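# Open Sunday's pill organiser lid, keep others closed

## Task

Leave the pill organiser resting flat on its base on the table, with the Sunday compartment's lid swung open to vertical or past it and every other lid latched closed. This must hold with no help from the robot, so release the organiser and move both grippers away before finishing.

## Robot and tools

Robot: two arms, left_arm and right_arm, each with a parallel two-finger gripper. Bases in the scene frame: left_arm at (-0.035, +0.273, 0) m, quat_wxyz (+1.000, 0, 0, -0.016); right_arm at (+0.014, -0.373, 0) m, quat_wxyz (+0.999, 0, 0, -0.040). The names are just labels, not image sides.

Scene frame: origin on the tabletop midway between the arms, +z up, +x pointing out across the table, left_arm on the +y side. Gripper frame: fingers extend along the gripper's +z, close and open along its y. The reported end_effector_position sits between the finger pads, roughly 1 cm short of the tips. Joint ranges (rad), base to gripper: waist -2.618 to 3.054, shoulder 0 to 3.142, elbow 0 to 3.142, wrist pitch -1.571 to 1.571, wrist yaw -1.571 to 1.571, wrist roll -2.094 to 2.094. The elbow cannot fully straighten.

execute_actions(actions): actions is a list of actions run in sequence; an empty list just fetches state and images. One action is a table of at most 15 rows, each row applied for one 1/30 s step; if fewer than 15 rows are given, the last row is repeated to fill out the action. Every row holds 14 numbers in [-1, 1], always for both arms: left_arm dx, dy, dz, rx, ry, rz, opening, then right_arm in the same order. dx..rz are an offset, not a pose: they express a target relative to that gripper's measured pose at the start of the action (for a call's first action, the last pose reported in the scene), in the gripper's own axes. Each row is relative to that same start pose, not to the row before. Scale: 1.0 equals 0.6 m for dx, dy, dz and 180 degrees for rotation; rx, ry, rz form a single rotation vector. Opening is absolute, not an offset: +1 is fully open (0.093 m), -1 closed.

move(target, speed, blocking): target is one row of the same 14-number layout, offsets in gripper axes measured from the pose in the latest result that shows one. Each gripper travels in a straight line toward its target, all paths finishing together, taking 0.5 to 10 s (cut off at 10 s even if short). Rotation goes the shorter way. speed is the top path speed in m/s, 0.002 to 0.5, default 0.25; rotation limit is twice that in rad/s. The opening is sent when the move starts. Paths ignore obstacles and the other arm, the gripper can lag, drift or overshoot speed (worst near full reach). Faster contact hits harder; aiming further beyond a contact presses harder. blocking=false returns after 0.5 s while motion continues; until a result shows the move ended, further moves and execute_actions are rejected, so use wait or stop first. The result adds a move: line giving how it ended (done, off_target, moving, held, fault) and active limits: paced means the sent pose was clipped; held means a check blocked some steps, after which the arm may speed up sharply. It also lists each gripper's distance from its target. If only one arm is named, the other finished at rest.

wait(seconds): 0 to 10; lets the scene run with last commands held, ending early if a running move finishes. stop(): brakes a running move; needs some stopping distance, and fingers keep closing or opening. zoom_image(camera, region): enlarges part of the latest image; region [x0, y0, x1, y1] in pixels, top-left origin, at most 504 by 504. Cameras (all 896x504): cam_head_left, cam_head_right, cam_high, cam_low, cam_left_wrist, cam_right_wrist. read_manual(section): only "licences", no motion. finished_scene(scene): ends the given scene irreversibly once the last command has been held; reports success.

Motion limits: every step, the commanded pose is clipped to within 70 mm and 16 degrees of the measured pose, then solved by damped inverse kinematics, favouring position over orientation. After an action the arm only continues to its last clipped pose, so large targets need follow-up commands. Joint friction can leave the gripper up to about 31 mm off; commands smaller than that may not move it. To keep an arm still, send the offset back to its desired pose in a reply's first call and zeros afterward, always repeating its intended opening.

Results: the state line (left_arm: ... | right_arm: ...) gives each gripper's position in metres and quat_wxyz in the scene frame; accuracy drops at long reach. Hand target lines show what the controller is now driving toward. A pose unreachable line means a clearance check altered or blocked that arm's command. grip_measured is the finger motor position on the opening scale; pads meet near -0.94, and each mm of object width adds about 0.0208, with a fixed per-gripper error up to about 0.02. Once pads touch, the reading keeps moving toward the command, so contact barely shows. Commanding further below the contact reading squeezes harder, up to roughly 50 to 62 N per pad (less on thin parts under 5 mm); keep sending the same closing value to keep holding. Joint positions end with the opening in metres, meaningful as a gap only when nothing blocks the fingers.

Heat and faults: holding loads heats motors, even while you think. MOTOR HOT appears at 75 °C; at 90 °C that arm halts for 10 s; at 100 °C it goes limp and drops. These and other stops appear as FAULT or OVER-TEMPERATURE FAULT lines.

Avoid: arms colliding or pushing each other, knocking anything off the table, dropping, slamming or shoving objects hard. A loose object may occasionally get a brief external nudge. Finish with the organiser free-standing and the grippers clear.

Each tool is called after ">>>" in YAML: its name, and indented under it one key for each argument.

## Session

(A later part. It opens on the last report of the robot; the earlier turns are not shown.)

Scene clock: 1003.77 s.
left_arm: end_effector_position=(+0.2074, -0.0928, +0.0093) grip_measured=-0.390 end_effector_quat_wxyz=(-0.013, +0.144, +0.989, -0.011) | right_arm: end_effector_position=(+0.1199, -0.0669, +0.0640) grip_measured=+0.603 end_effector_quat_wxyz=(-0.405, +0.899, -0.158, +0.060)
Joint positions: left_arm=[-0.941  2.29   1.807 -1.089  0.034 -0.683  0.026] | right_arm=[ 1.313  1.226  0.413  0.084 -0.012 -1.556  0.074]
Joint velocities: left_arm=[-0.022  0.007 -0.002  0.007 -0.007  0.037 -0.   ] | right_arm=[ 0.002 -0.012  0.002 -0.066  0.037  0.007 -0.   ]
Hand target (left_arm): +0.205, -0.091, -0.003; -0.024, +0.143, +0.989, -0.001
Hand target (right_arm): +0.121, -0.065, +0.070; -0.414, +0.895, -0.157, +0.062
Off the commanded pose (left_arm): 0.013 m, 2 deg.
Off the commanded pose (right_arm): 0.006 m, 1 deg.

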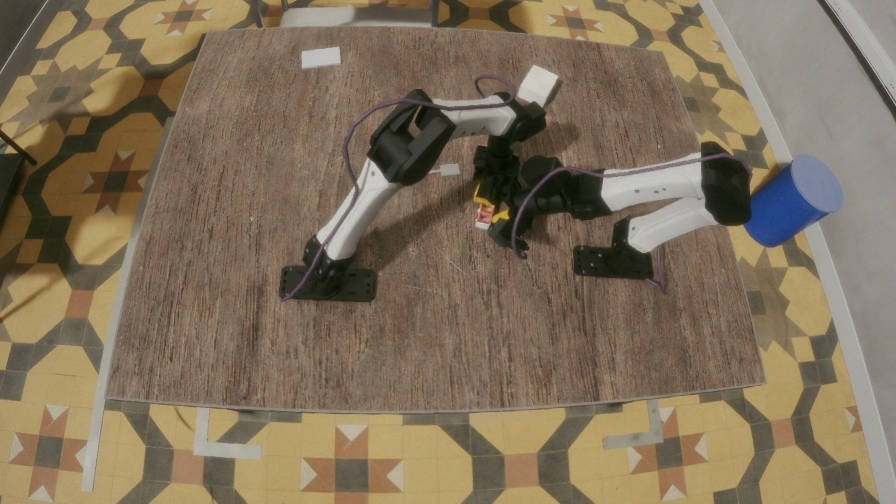

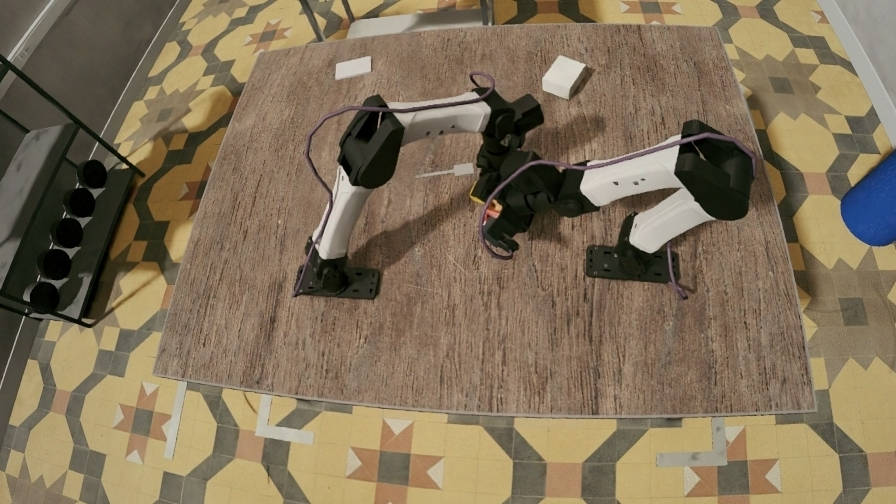

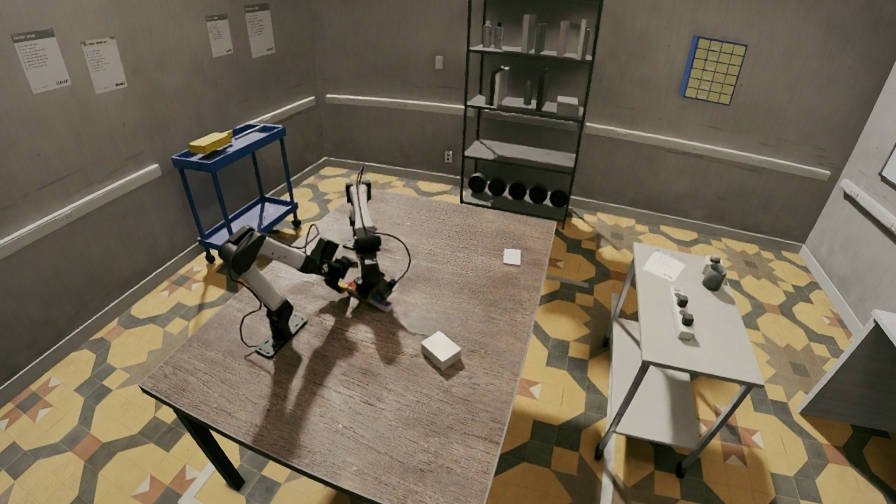

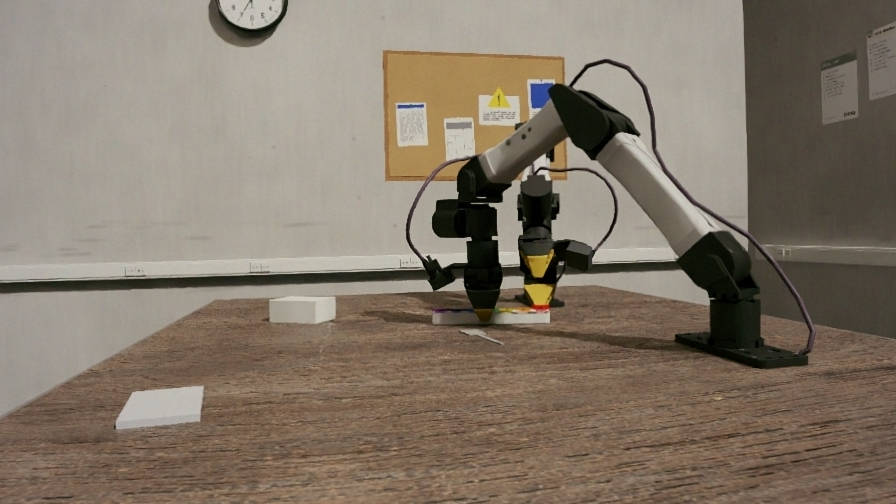

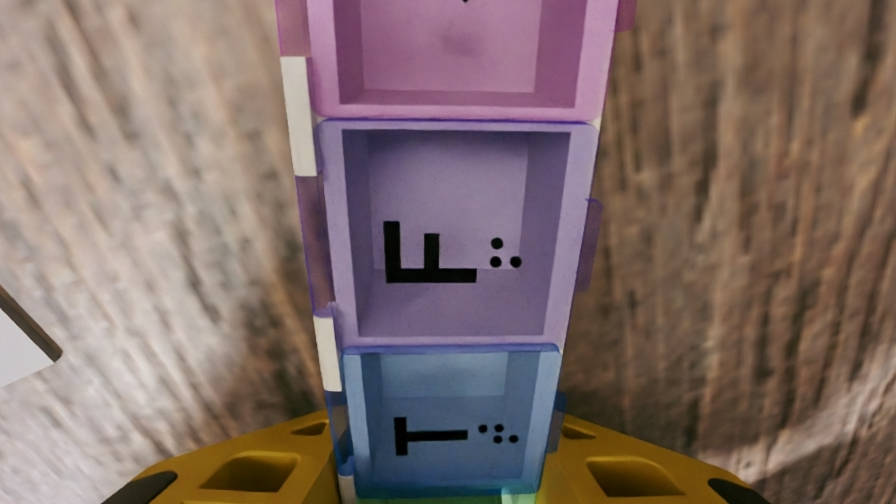

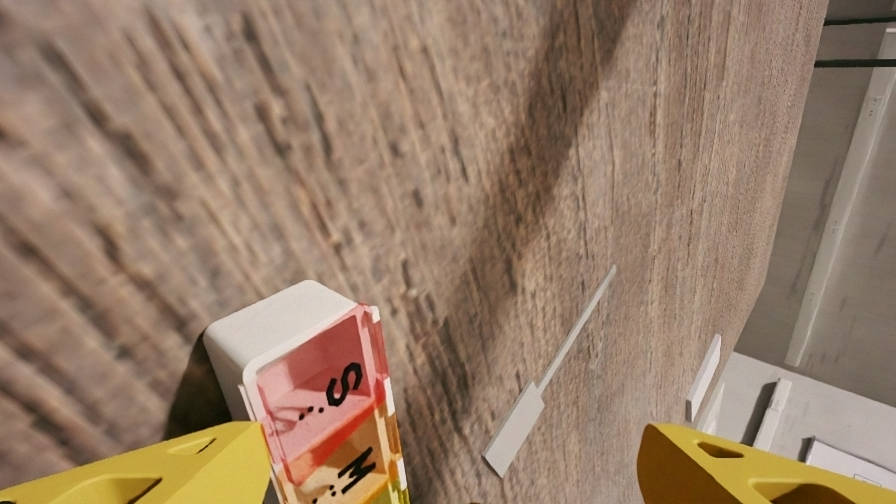

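>>> execute_actions:
  actions:
    - [[0.004,0.0031,0.0209,-0.0059,0.0075,0,-0.41, 0,-0.010,-0.0045,0.0075,0,0,0.595],[0.004,0.0031,0.0209,-0.0059,0.0075,0,-0.41, 0,-0.0117,-0.0053,0.0087,0,0,0.59],[0.004,0.0031,0.0209,-0.0059,0.0075,0,-0.41, 0,-0.0134,-0.0061,0.010,0,0,0.585],[0.004,0.0031,0.0209,-0.0059,0.0075,0,-0.41, 0,-0.0151,-0.007,0.0112,0,0,0.58],[0.004,0.0031,0.0209,-0.0059,0.0075,0,-0.41, 0,-0.0168,-0.0078,0.0124,0,0,0.573],[0.004,0.0031,0.0209,-0.0059,0.0075,0,-0.41, 0,-0.0185,-0.0086,0.0137,0,0,0.566],[0.004,0.0031,0.0209,-0.0059,0.0075,0,-0.41, 0,-0.0202,-0.0094,0.0149,0,0,0.559],[0.004,0.0031,0.0209,-0.0059,0.0075,0,-0.41, 0,-0.0219,-0.0103,0.0161,0,0,0.552],[0.004,0.0031,0.0209,-0.0059,0.0075,0,-0.41, 0,-0.0236,-0.0111,0.0174,0,0,0.545],[0.004,0.0031,0.0209,-0.0059,0.0075,0,-0.41, 0,-0.0253,-0.0119,0.0186,0,0,0.538],[0.004,0.0031,0.0209,-0.0059,0.0075,0,-0.41, 0,-0.027,-0.0127,0.0198,0,0,0.531],[0.004,0.0031,0.0209,-0.0059,0.0075,0,-0.41, 0,-0.0287,-0.0136,0.0211,0,0,0.525],[0.004,0.0031,0.0209,-0.0059,0.0075,0,-0.41, 0,-0.0304,-0.0144,0.0223,0,0,0.52]]

>>> wait:
  seconds: 0.2

Scene clock: 1030.87 s.
left_arm: end_effector_position=(+0.2075, -0.0928, +0.0093) grip_measured=-0.390 end_effector_quat_wxyz=(-0.012, +0.145, +0.989, -0.011) | right_arm: end_effector_position=(+0.1212, -0.0632, +0.0768) grip_measured=+0.523 end_effector_quat_wxyz=(-0.426, +0.889, -0.156, +0.064)
Joint positions: left_arm=[-0.941  2.29   1.807 -1.089  0.033 -0.681  0.026] | right_arm=[ 1.313  1.194  0.413  0.1   -0.012 -1.556  0.07 ]
Joint velocities: left_arm=[-0.007  0.007  0.002 -0.022 -0.007 -0.022 -0.001] | right_arm=[-0.022 -0.032 -0.007 -0.007 -0.022  0.007 -0.001]
Hand target (left_arm): +0.205, -0.091, -0.003; -0.023, +0.144, +0.989, -0.001
Hand target (right_arm): +0.122, -0.062, +0.083; -0.436, +0.884, -0.156, +0.066
Off the commanded pose (left_arm): 0.013 m, 2 deg.
Off the commanded pose (right_arm): 0.007 m, 1 deg.

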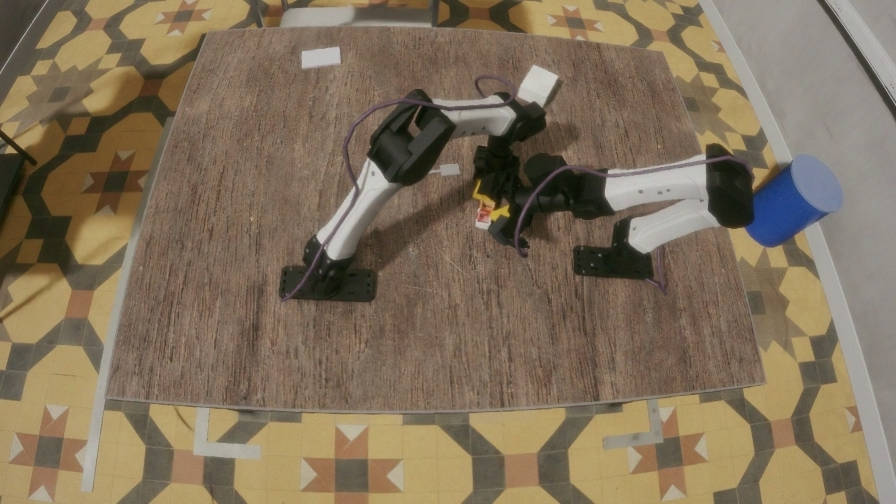

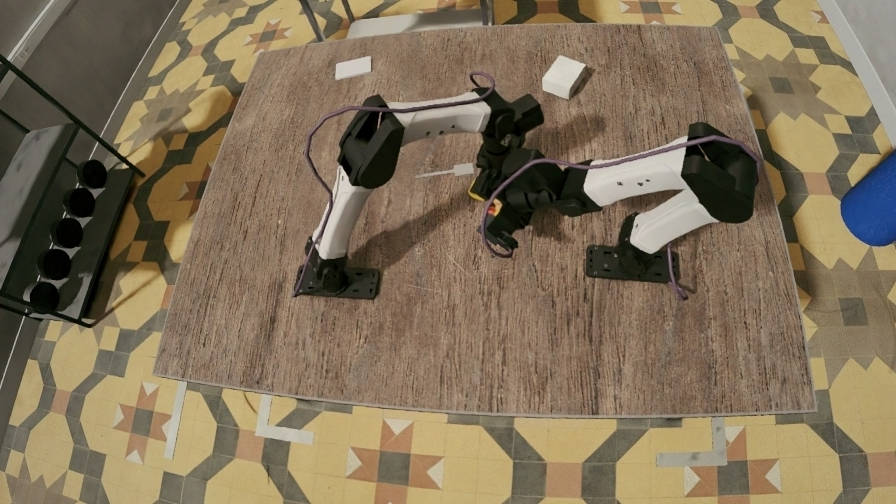

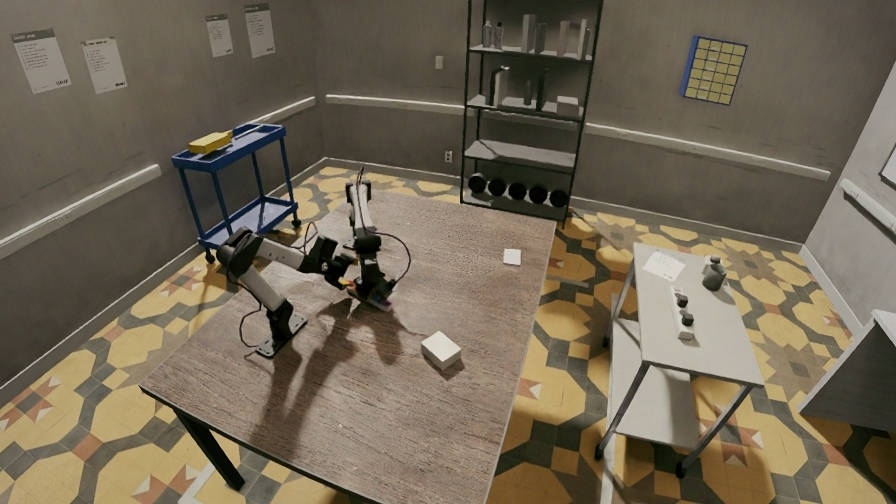

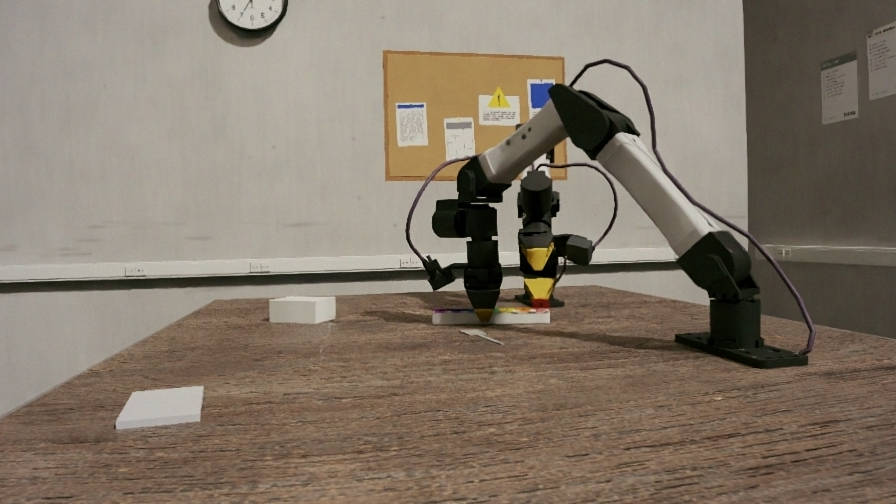

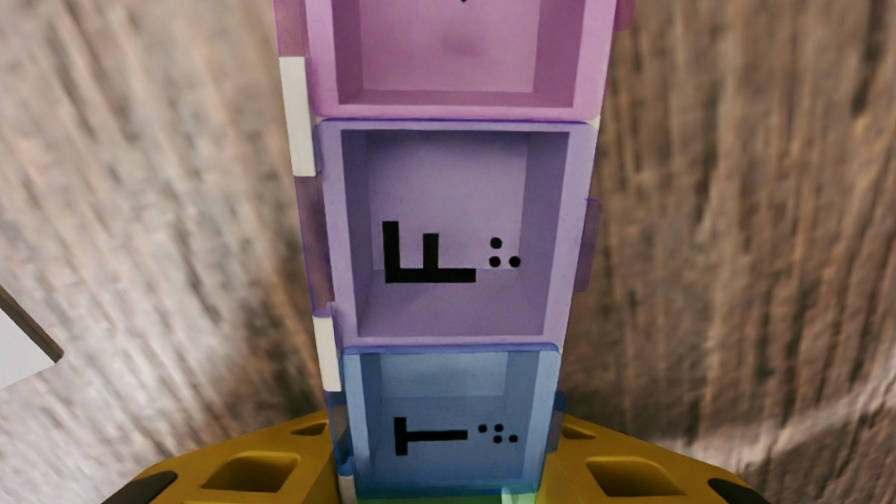

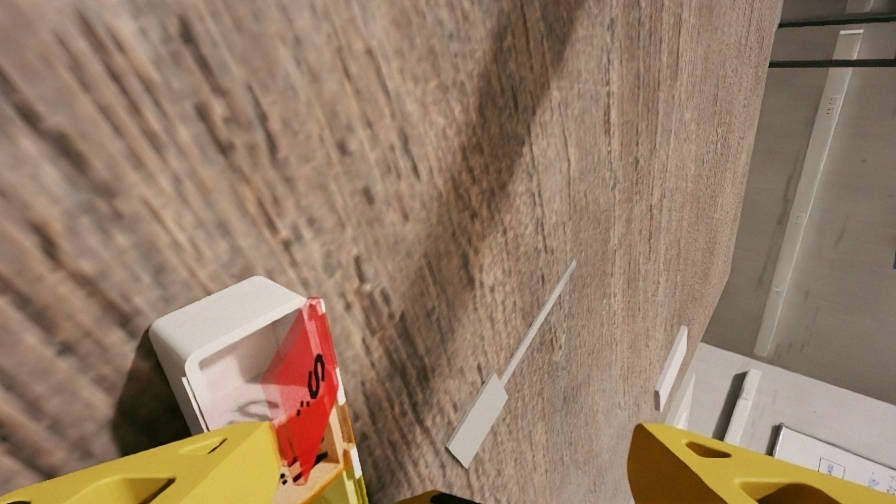

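Scene clock: 1031.07 s.
left_arm: end_effector_position=(+0.2075, -0.0928, +0.0093) grip_measured=-0.390 end_effector_quat_wxyz=(-0.012, +0.145, +0.989, -0.011) | right_arm: end_effector_position=(+0.1213, -0.0628, +0.0776) grip_measured=+0.523 end_effector_quat_wxyz=(-0.428, +0.888, -0.156, +0.064)
Joint positions: left_arm=[-0.941  2.29   1.807 -1.089  0.033 -0.681  0.026] | right_arm=[ 1.313  1.193  0.413  0.103 -0.012 -1.556  0.07 ]
Joint velocities: left_arm=[-0.012 -0.012 -0.012  0.037  0.095 -0.081  0.   ] | right_arm=[-0.007  0.017 -0.002  0.051  0.066  0.037 -0.001]
Hand target (left_arm): +0.205, -0.091, -0.003; -0.023, +0.144, +0.989, -0.001
Hand target (right_arm): +0.122, -0.062, +0.083; -0.436, +0.884, -0.156, +0.066
Off the commanded pose (left_arm): 0.013 m, 2 deg.
Off the commanded pose (right_arm): 0.006 m, 1 deg.
wait: 0.20 s; at rest by 0.17 s

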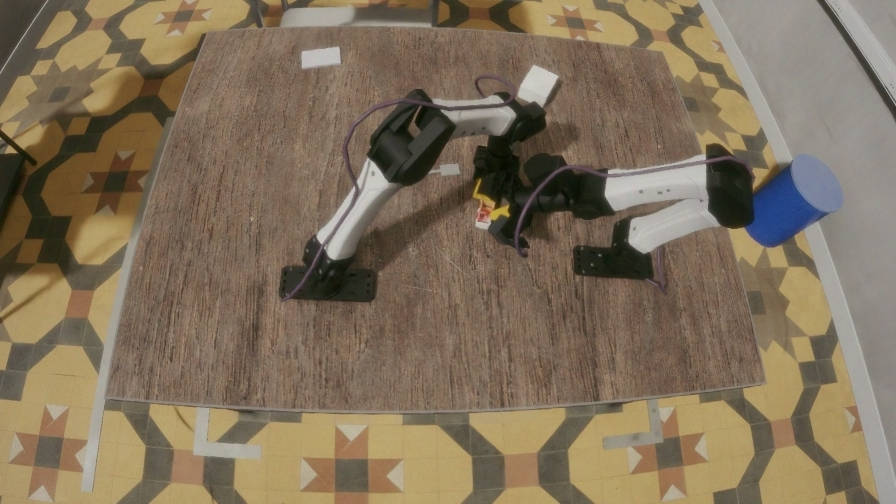

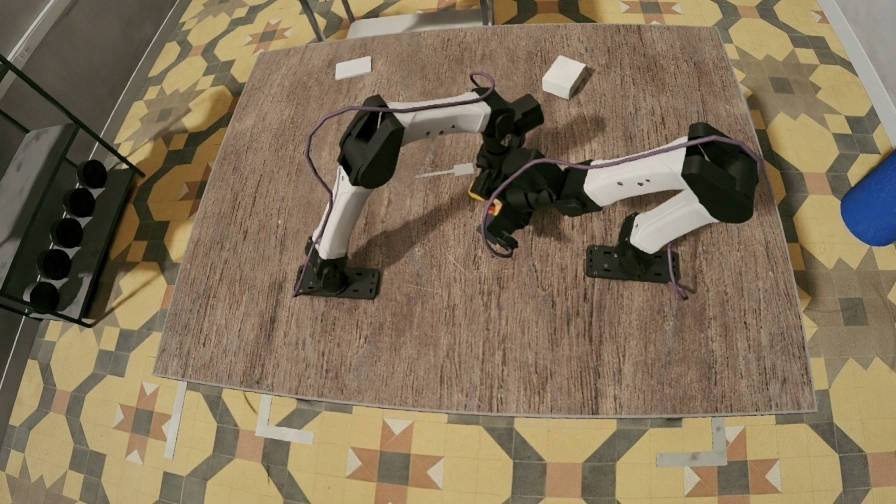

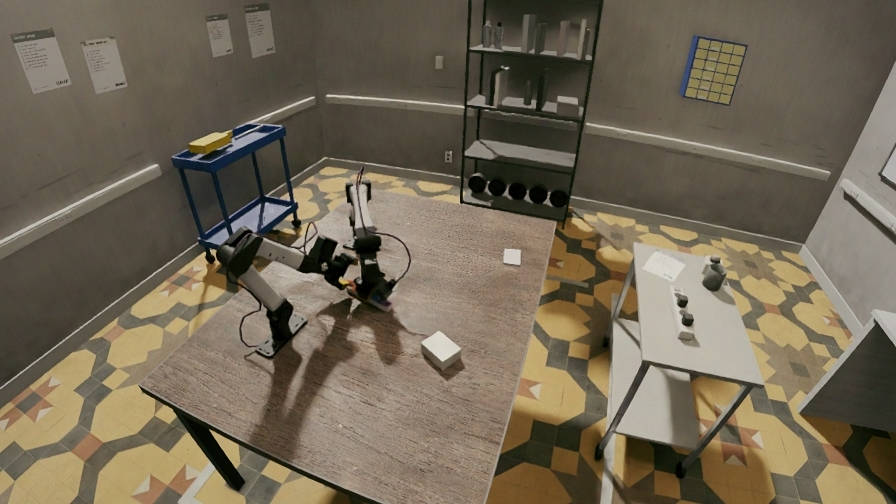

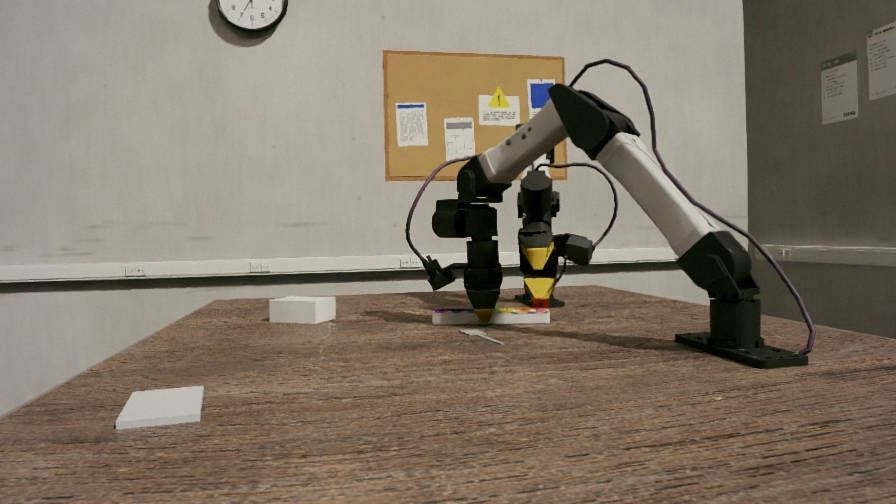

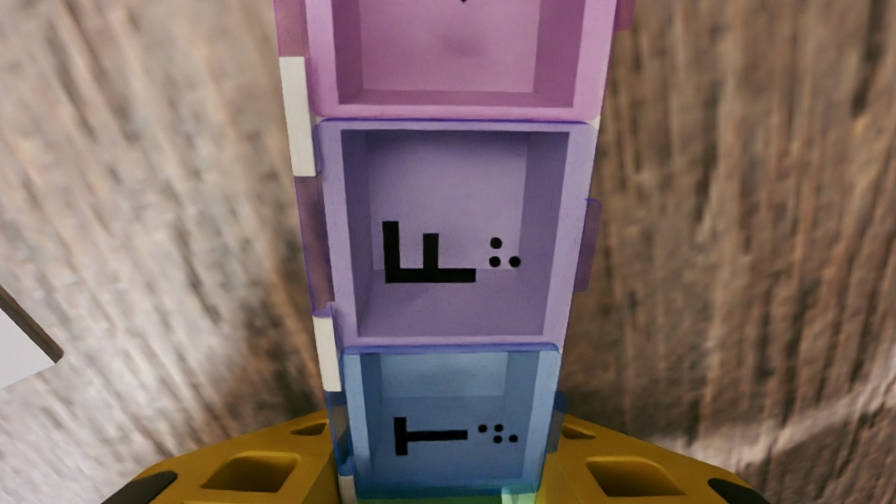

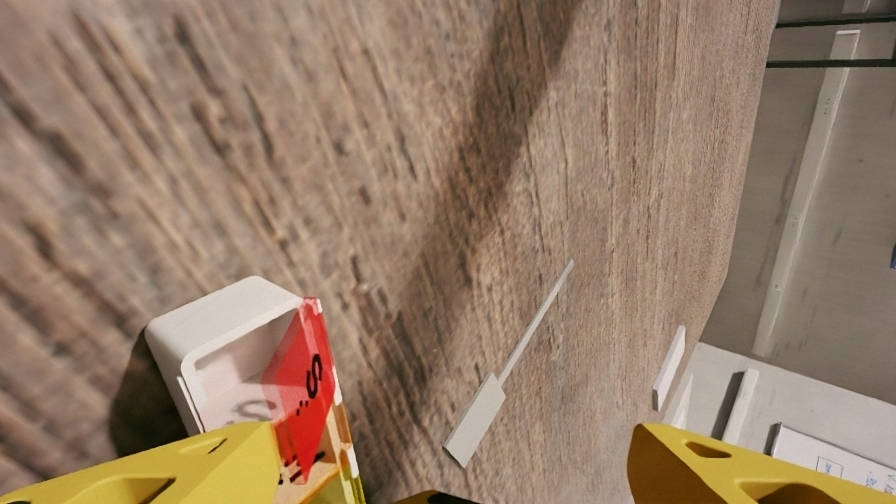

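>>> move:
  target: [0.004,0.0031,0.0209,-0.0059,0.0075,0,-0.41, 0,-0.037,0.053,0,0,0,0.52]
  speed: 0.04

Scene clock: 1040.50 s.
left_arm: end_effector_position=(+0.2077, -0.0924, +0.0097) grip_measured=-0.390 end_effector_quat_wxyz=(-0.012, +0.147, +0.989, -0.010) | right_arm: end_effector_position=(+0.1323, -0.0317, +0.0751) grip_measured=+0.523 end_effector_quat_wxyz=(-0.426, +0.889, -0.156, +0.064)
Joint positions: left_arm=[-0.941  2.289  1.807 -1.09   0.031 -0.676  0.026] | right_arm=[ 1.313  1.363  0.514  0.17  -0.012 -1.556  0.07 ]
Joint velocities: left_arm=[-0.002 -0.007 -0.002 -0.037 -0.007 -0.037 -0.   ] | right_arm=[-0.002 -0.007 -0.002  0.037  0.007  0.051  0.001]
Hand target (left_arm): +0.205, -0.091, -0.003; -0.023, +0.145, +0.989, -0.000
Hand target (right_arm): +0.134, -0.027, +0.075; -0.428, +0.888, -0.156, +0.064
Off the commanded pose (left_arm): 0.013 m, 2 deg.
Off the commanded pose (right_arm): 0.006 m, 0 deg.
move: off_target (left_arm)

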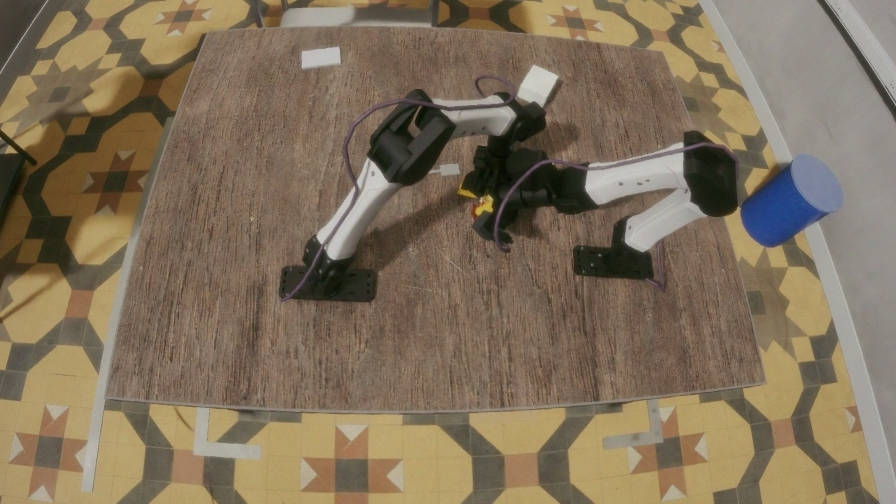

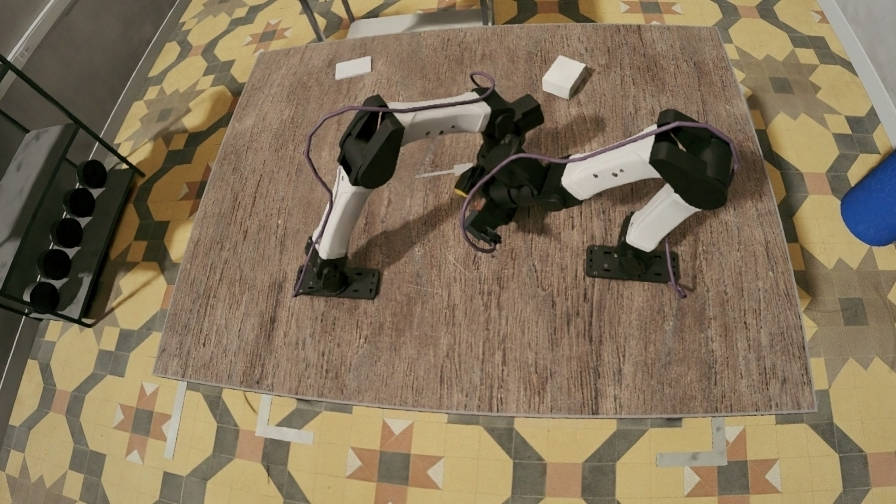

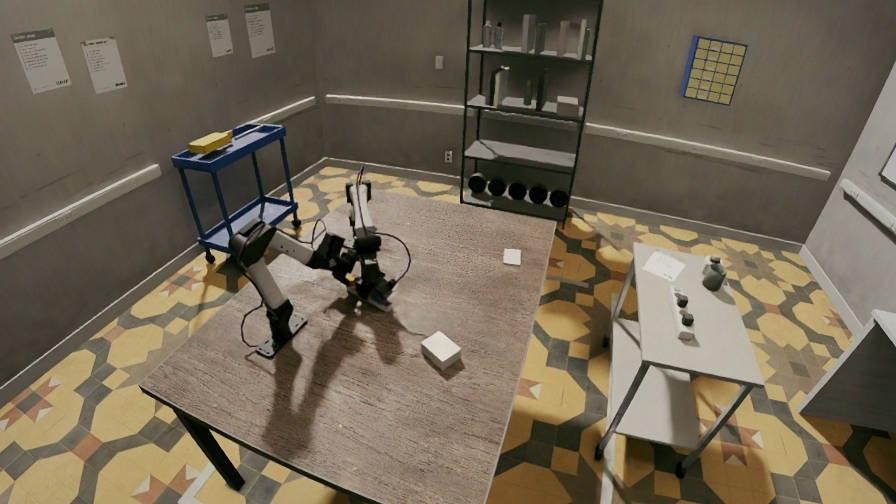

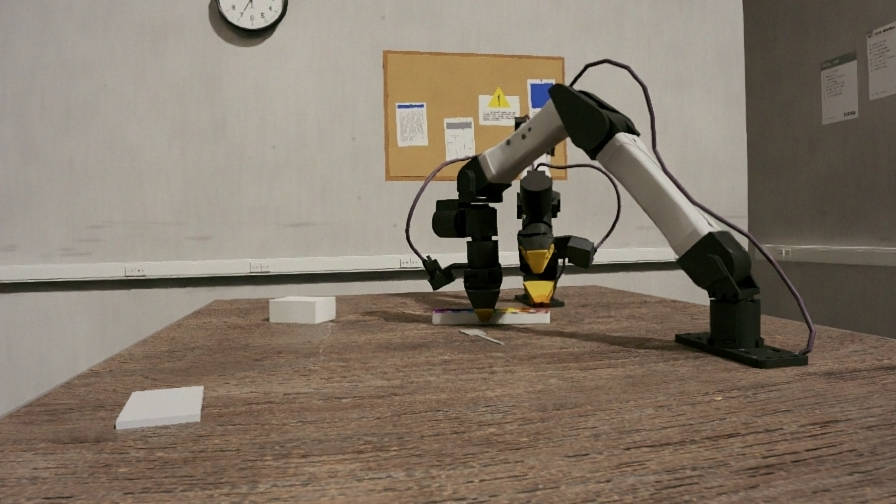

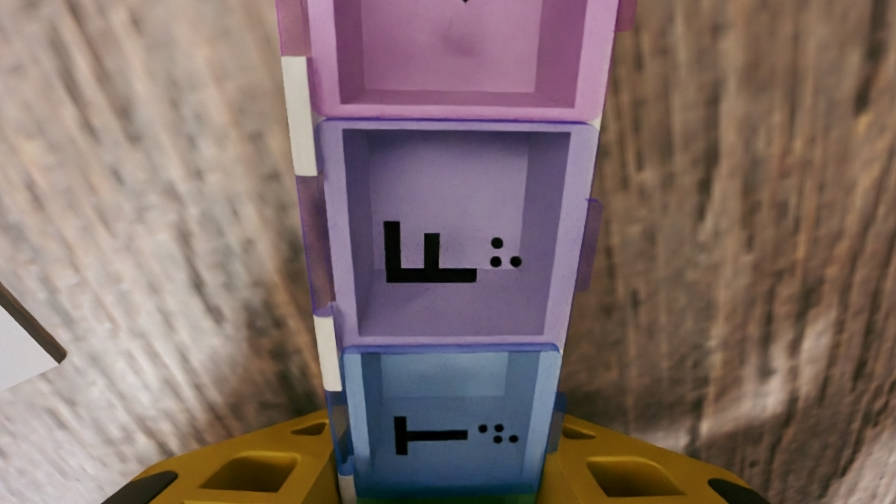

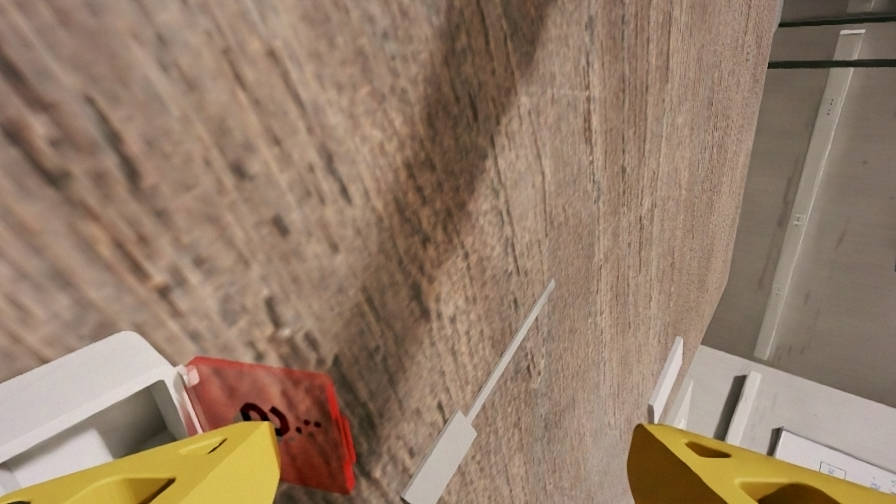

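>>> move:
  target: [0.004,0.0031,0.0209,-0.0059,0.0075,0,-0.41, 0,-0.013,0.02,0,0,0,0.52]
  speed: 0.04

>>> move:
  target: [0,0,0,0,0,0,0.3, 0,0,-0.2,0,0,0,0.52]
  speed: 0.15

Scene clock: 1051.33 s.
left_arm: end_effector_position=(+0.2078, -0.0893, +0.0096) grip_measured=-0.390 end_effector_quat_wxyz=(-0.011, +0.162, +0.987, -0.003) | right_arm: end_effector_position=(+0.1346, -0.0250, +0.0749) grip_measured=+0.523 end_effector_quat_wxyz=(-0.424, +0.890, -0.156, +0.064)
Joint positions: left_arm=[-0.941  2.289  1.807 -1.1    0.02  -0.647  0.026] | right_arm=[ 1.313  1.396  0.542  0.17  -0.012 -1.556  0.07 ]
Joint velocities: left_arm=[-0.017  0.002  0.007 -0.022 -0.066 -0.007  0.   ] | right_arm=[-0.012 -0.002 -0.007 -0.037  0.022 -0.022 -0.   ]
Hand target (left_arm): +0.205, -0.090, -0.003; -0.022, +0.148, +0.989, +0.001
Hand target (right_arm): +0.137, -0.019, +0.074; -0.426, +0.889, -0.156, +0.064
Off the commanded pose (left_arm): 0.013 m, 2 deg.
Off the commanded pose (right_arm): 0.007 m, 0 deg.
move: off_target (left_arm)

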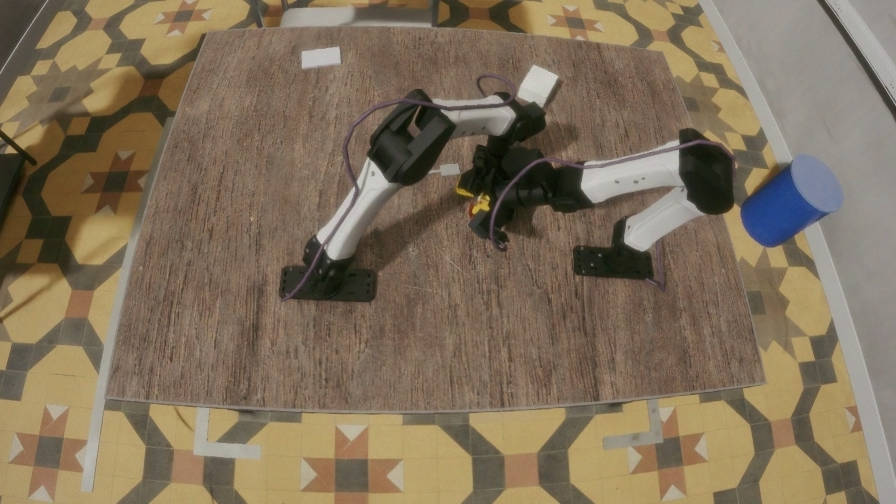

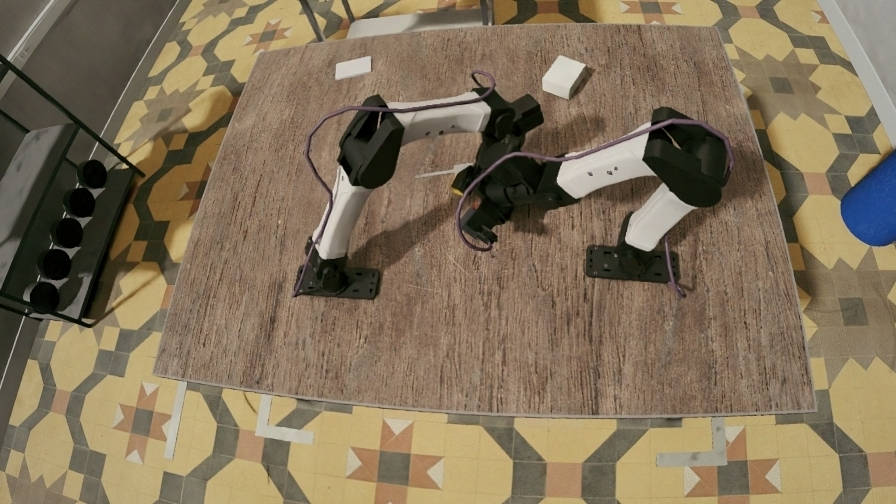

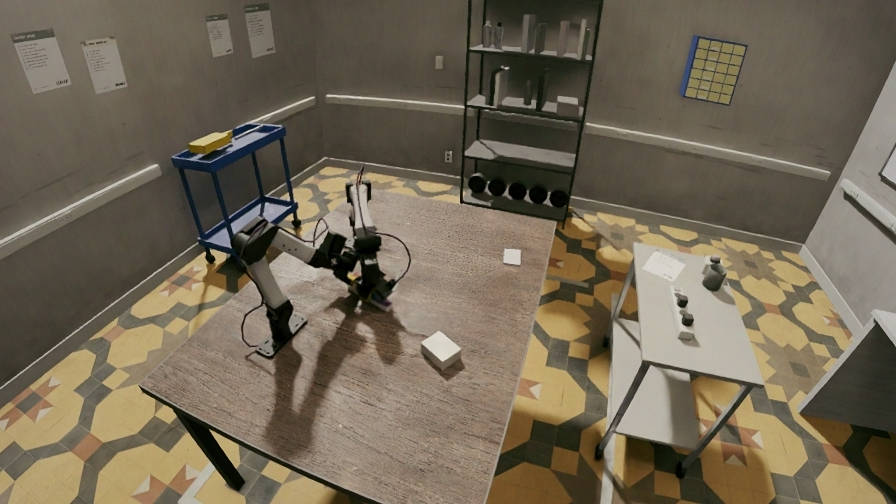

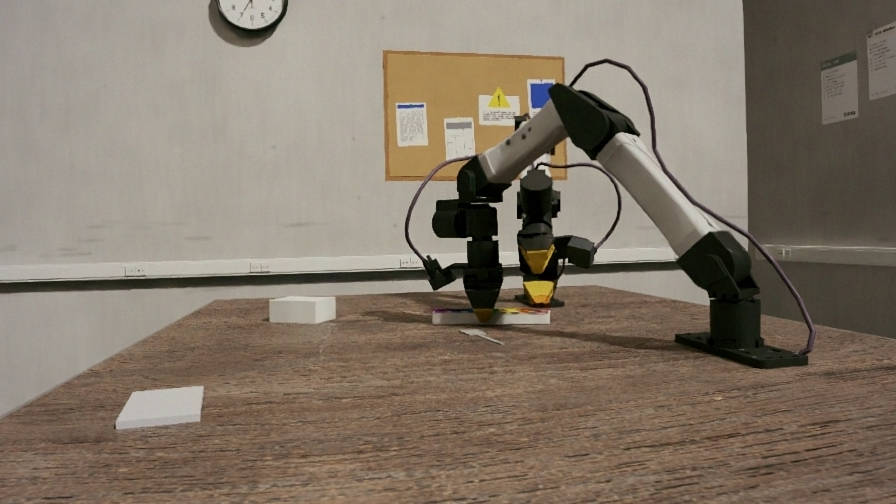

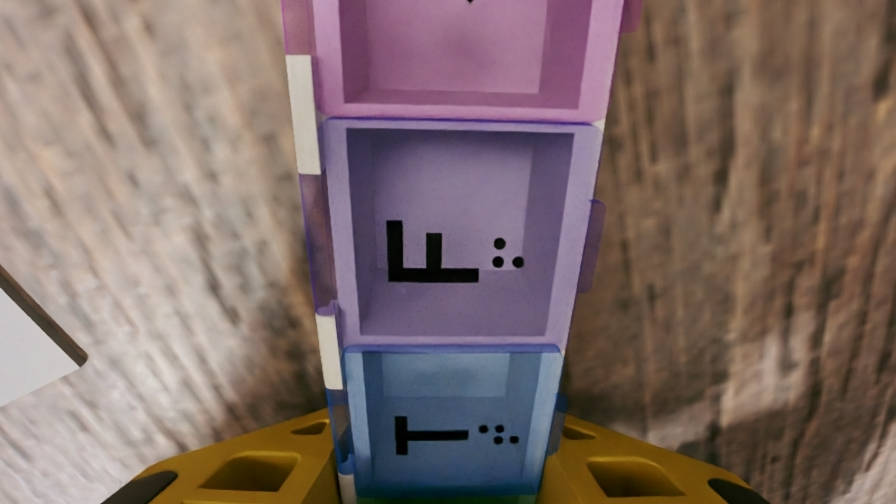

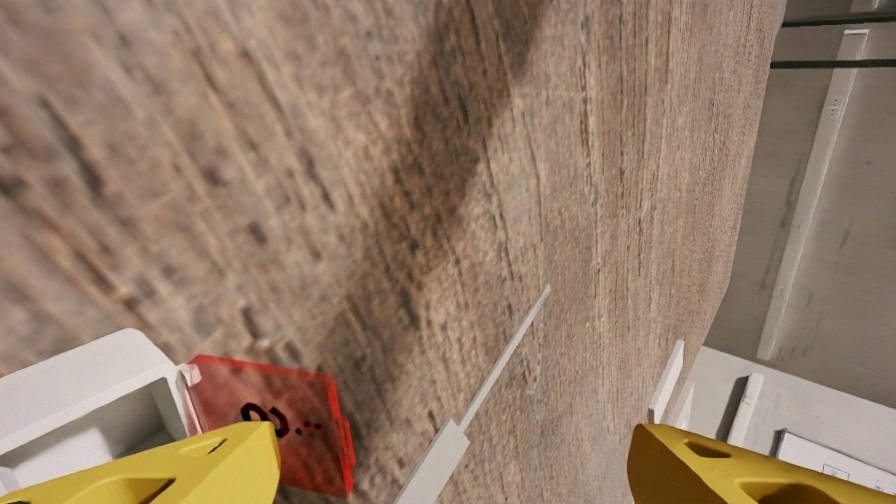

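Scene clock: 1052.83 s.
left_arm: end_effector_position=(+0.2078, -0.0889, +0.0096) grip_measured=+0.298 end_effector_quat_wxyz=(-0.011, +0.163, +0.987, -0.002) | right_arm: end_effector_position=(+0.1049, -0.1095, +0.1446) grip_measured=+0.523 end_effector_quat_wxyz=(-0.422, +0.891, -0.156, +0.063)
Joint positions: left_arm=[-0.941  2.289  1.807 -1.101  0.019 -0.645  0.059] | right_arm=[ 1.313  0.817  0.548 -0.421 -0.012 -1.556  0.07 ]
Joint velocities: left_arm=[ 0.007 -0.007  0.007 -0.095 -0.051 -0.051 -0.001] | right_arm=[-0.007 -0.022 -0.012 -0.125 -0.007  0.022 -0.   ]
Hand target (left_arm): +0.208, -0.089, +0.010; -0.011, +0.162, +0.987, -0.003
Hand target (right_arm): +0.105, -0.111, +0.150; -0.424, +0.890, -0.156, +0.064
Off the commanded pose (left_arm): 0.000 m, 0 deg.
Off the commanded pose (right_arm): 0.007 m, 0 deg.
move: done

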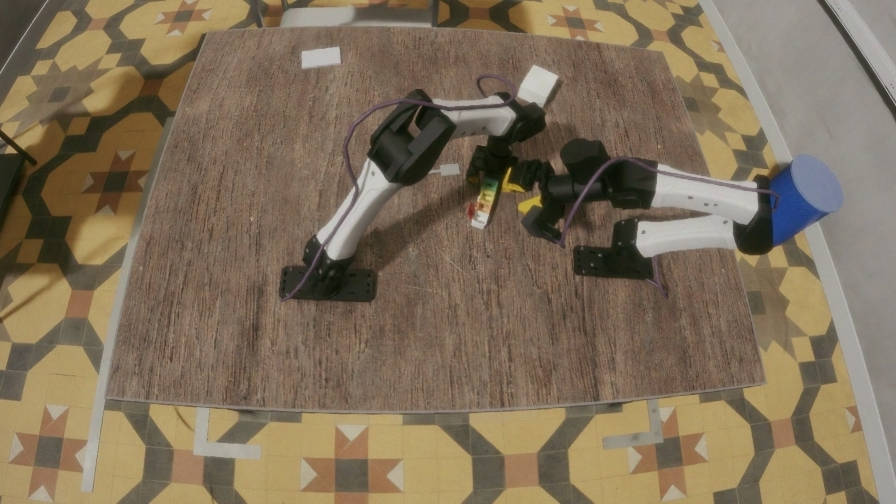

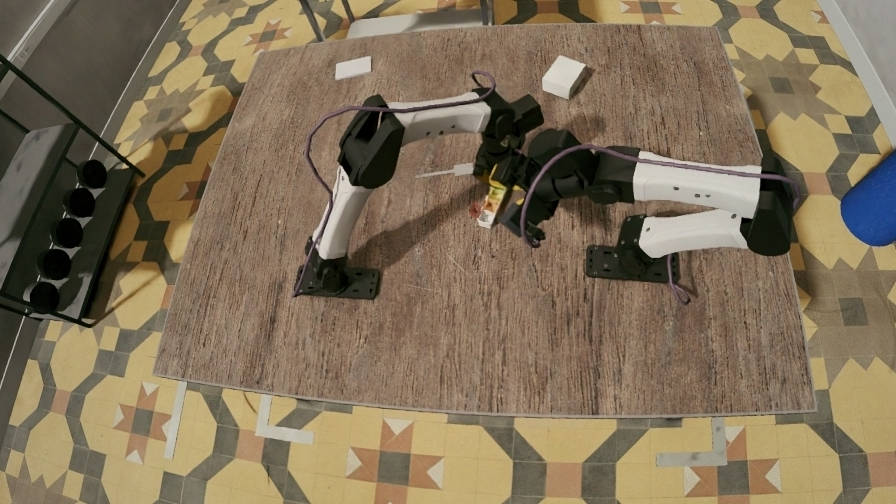

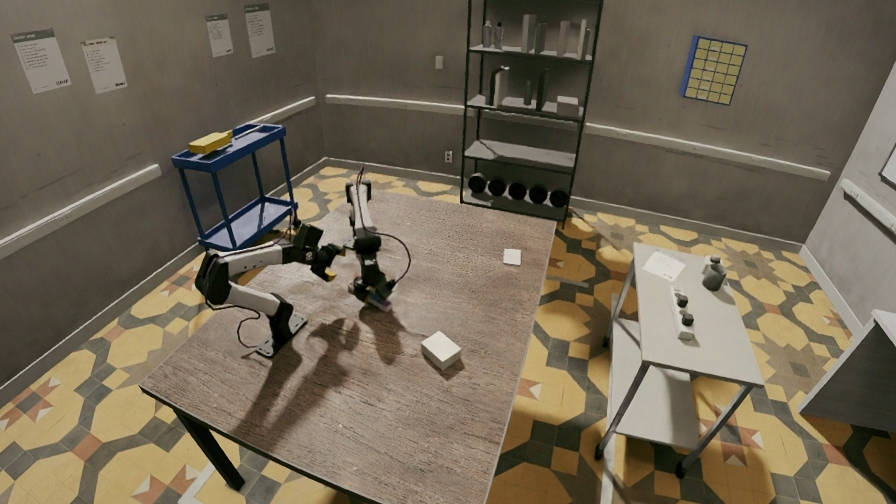

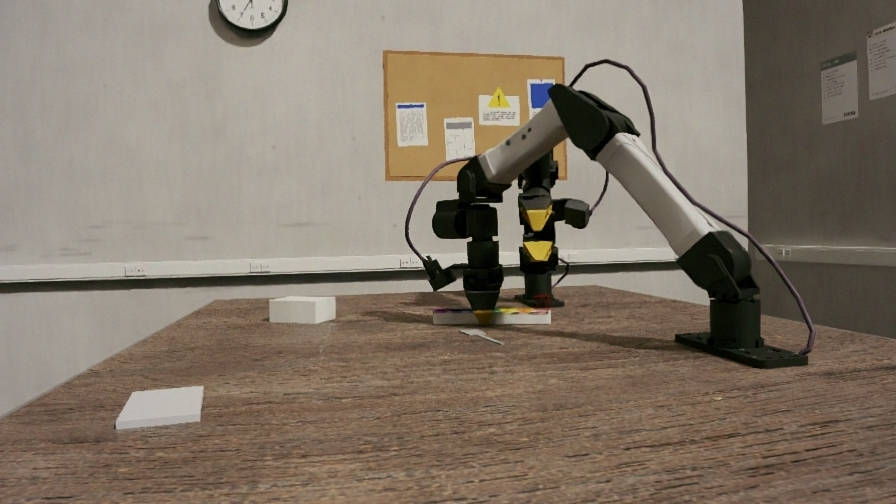

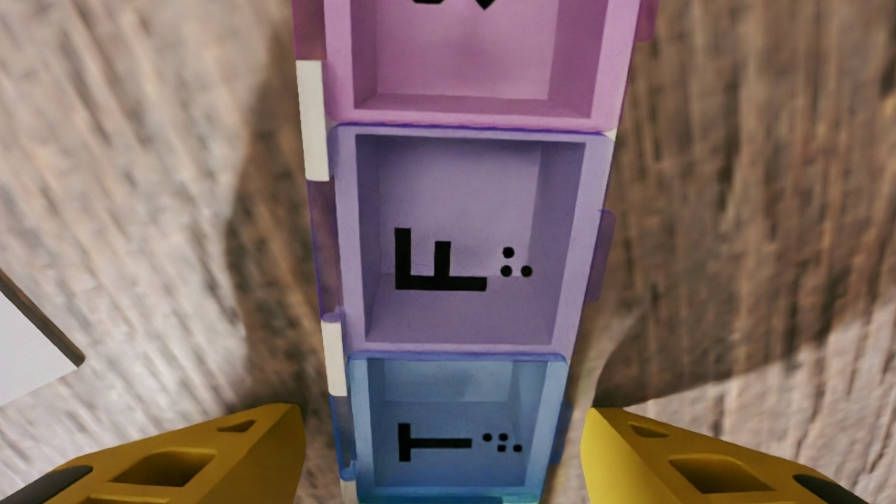

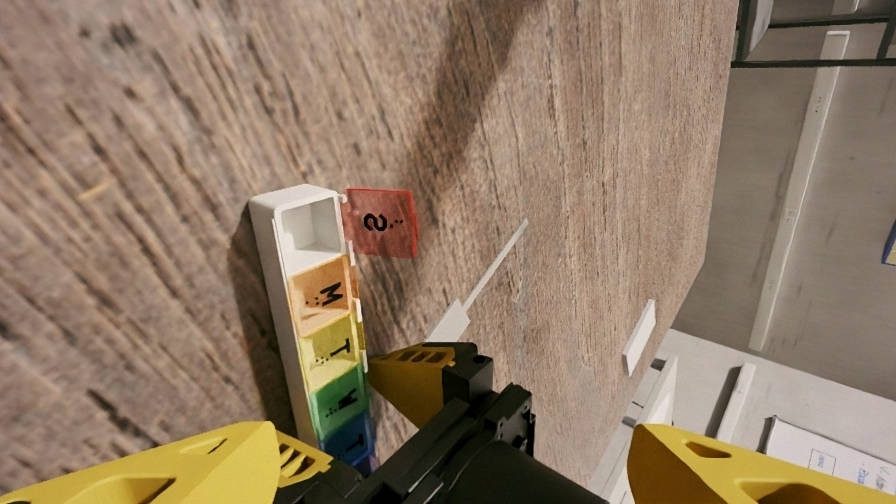

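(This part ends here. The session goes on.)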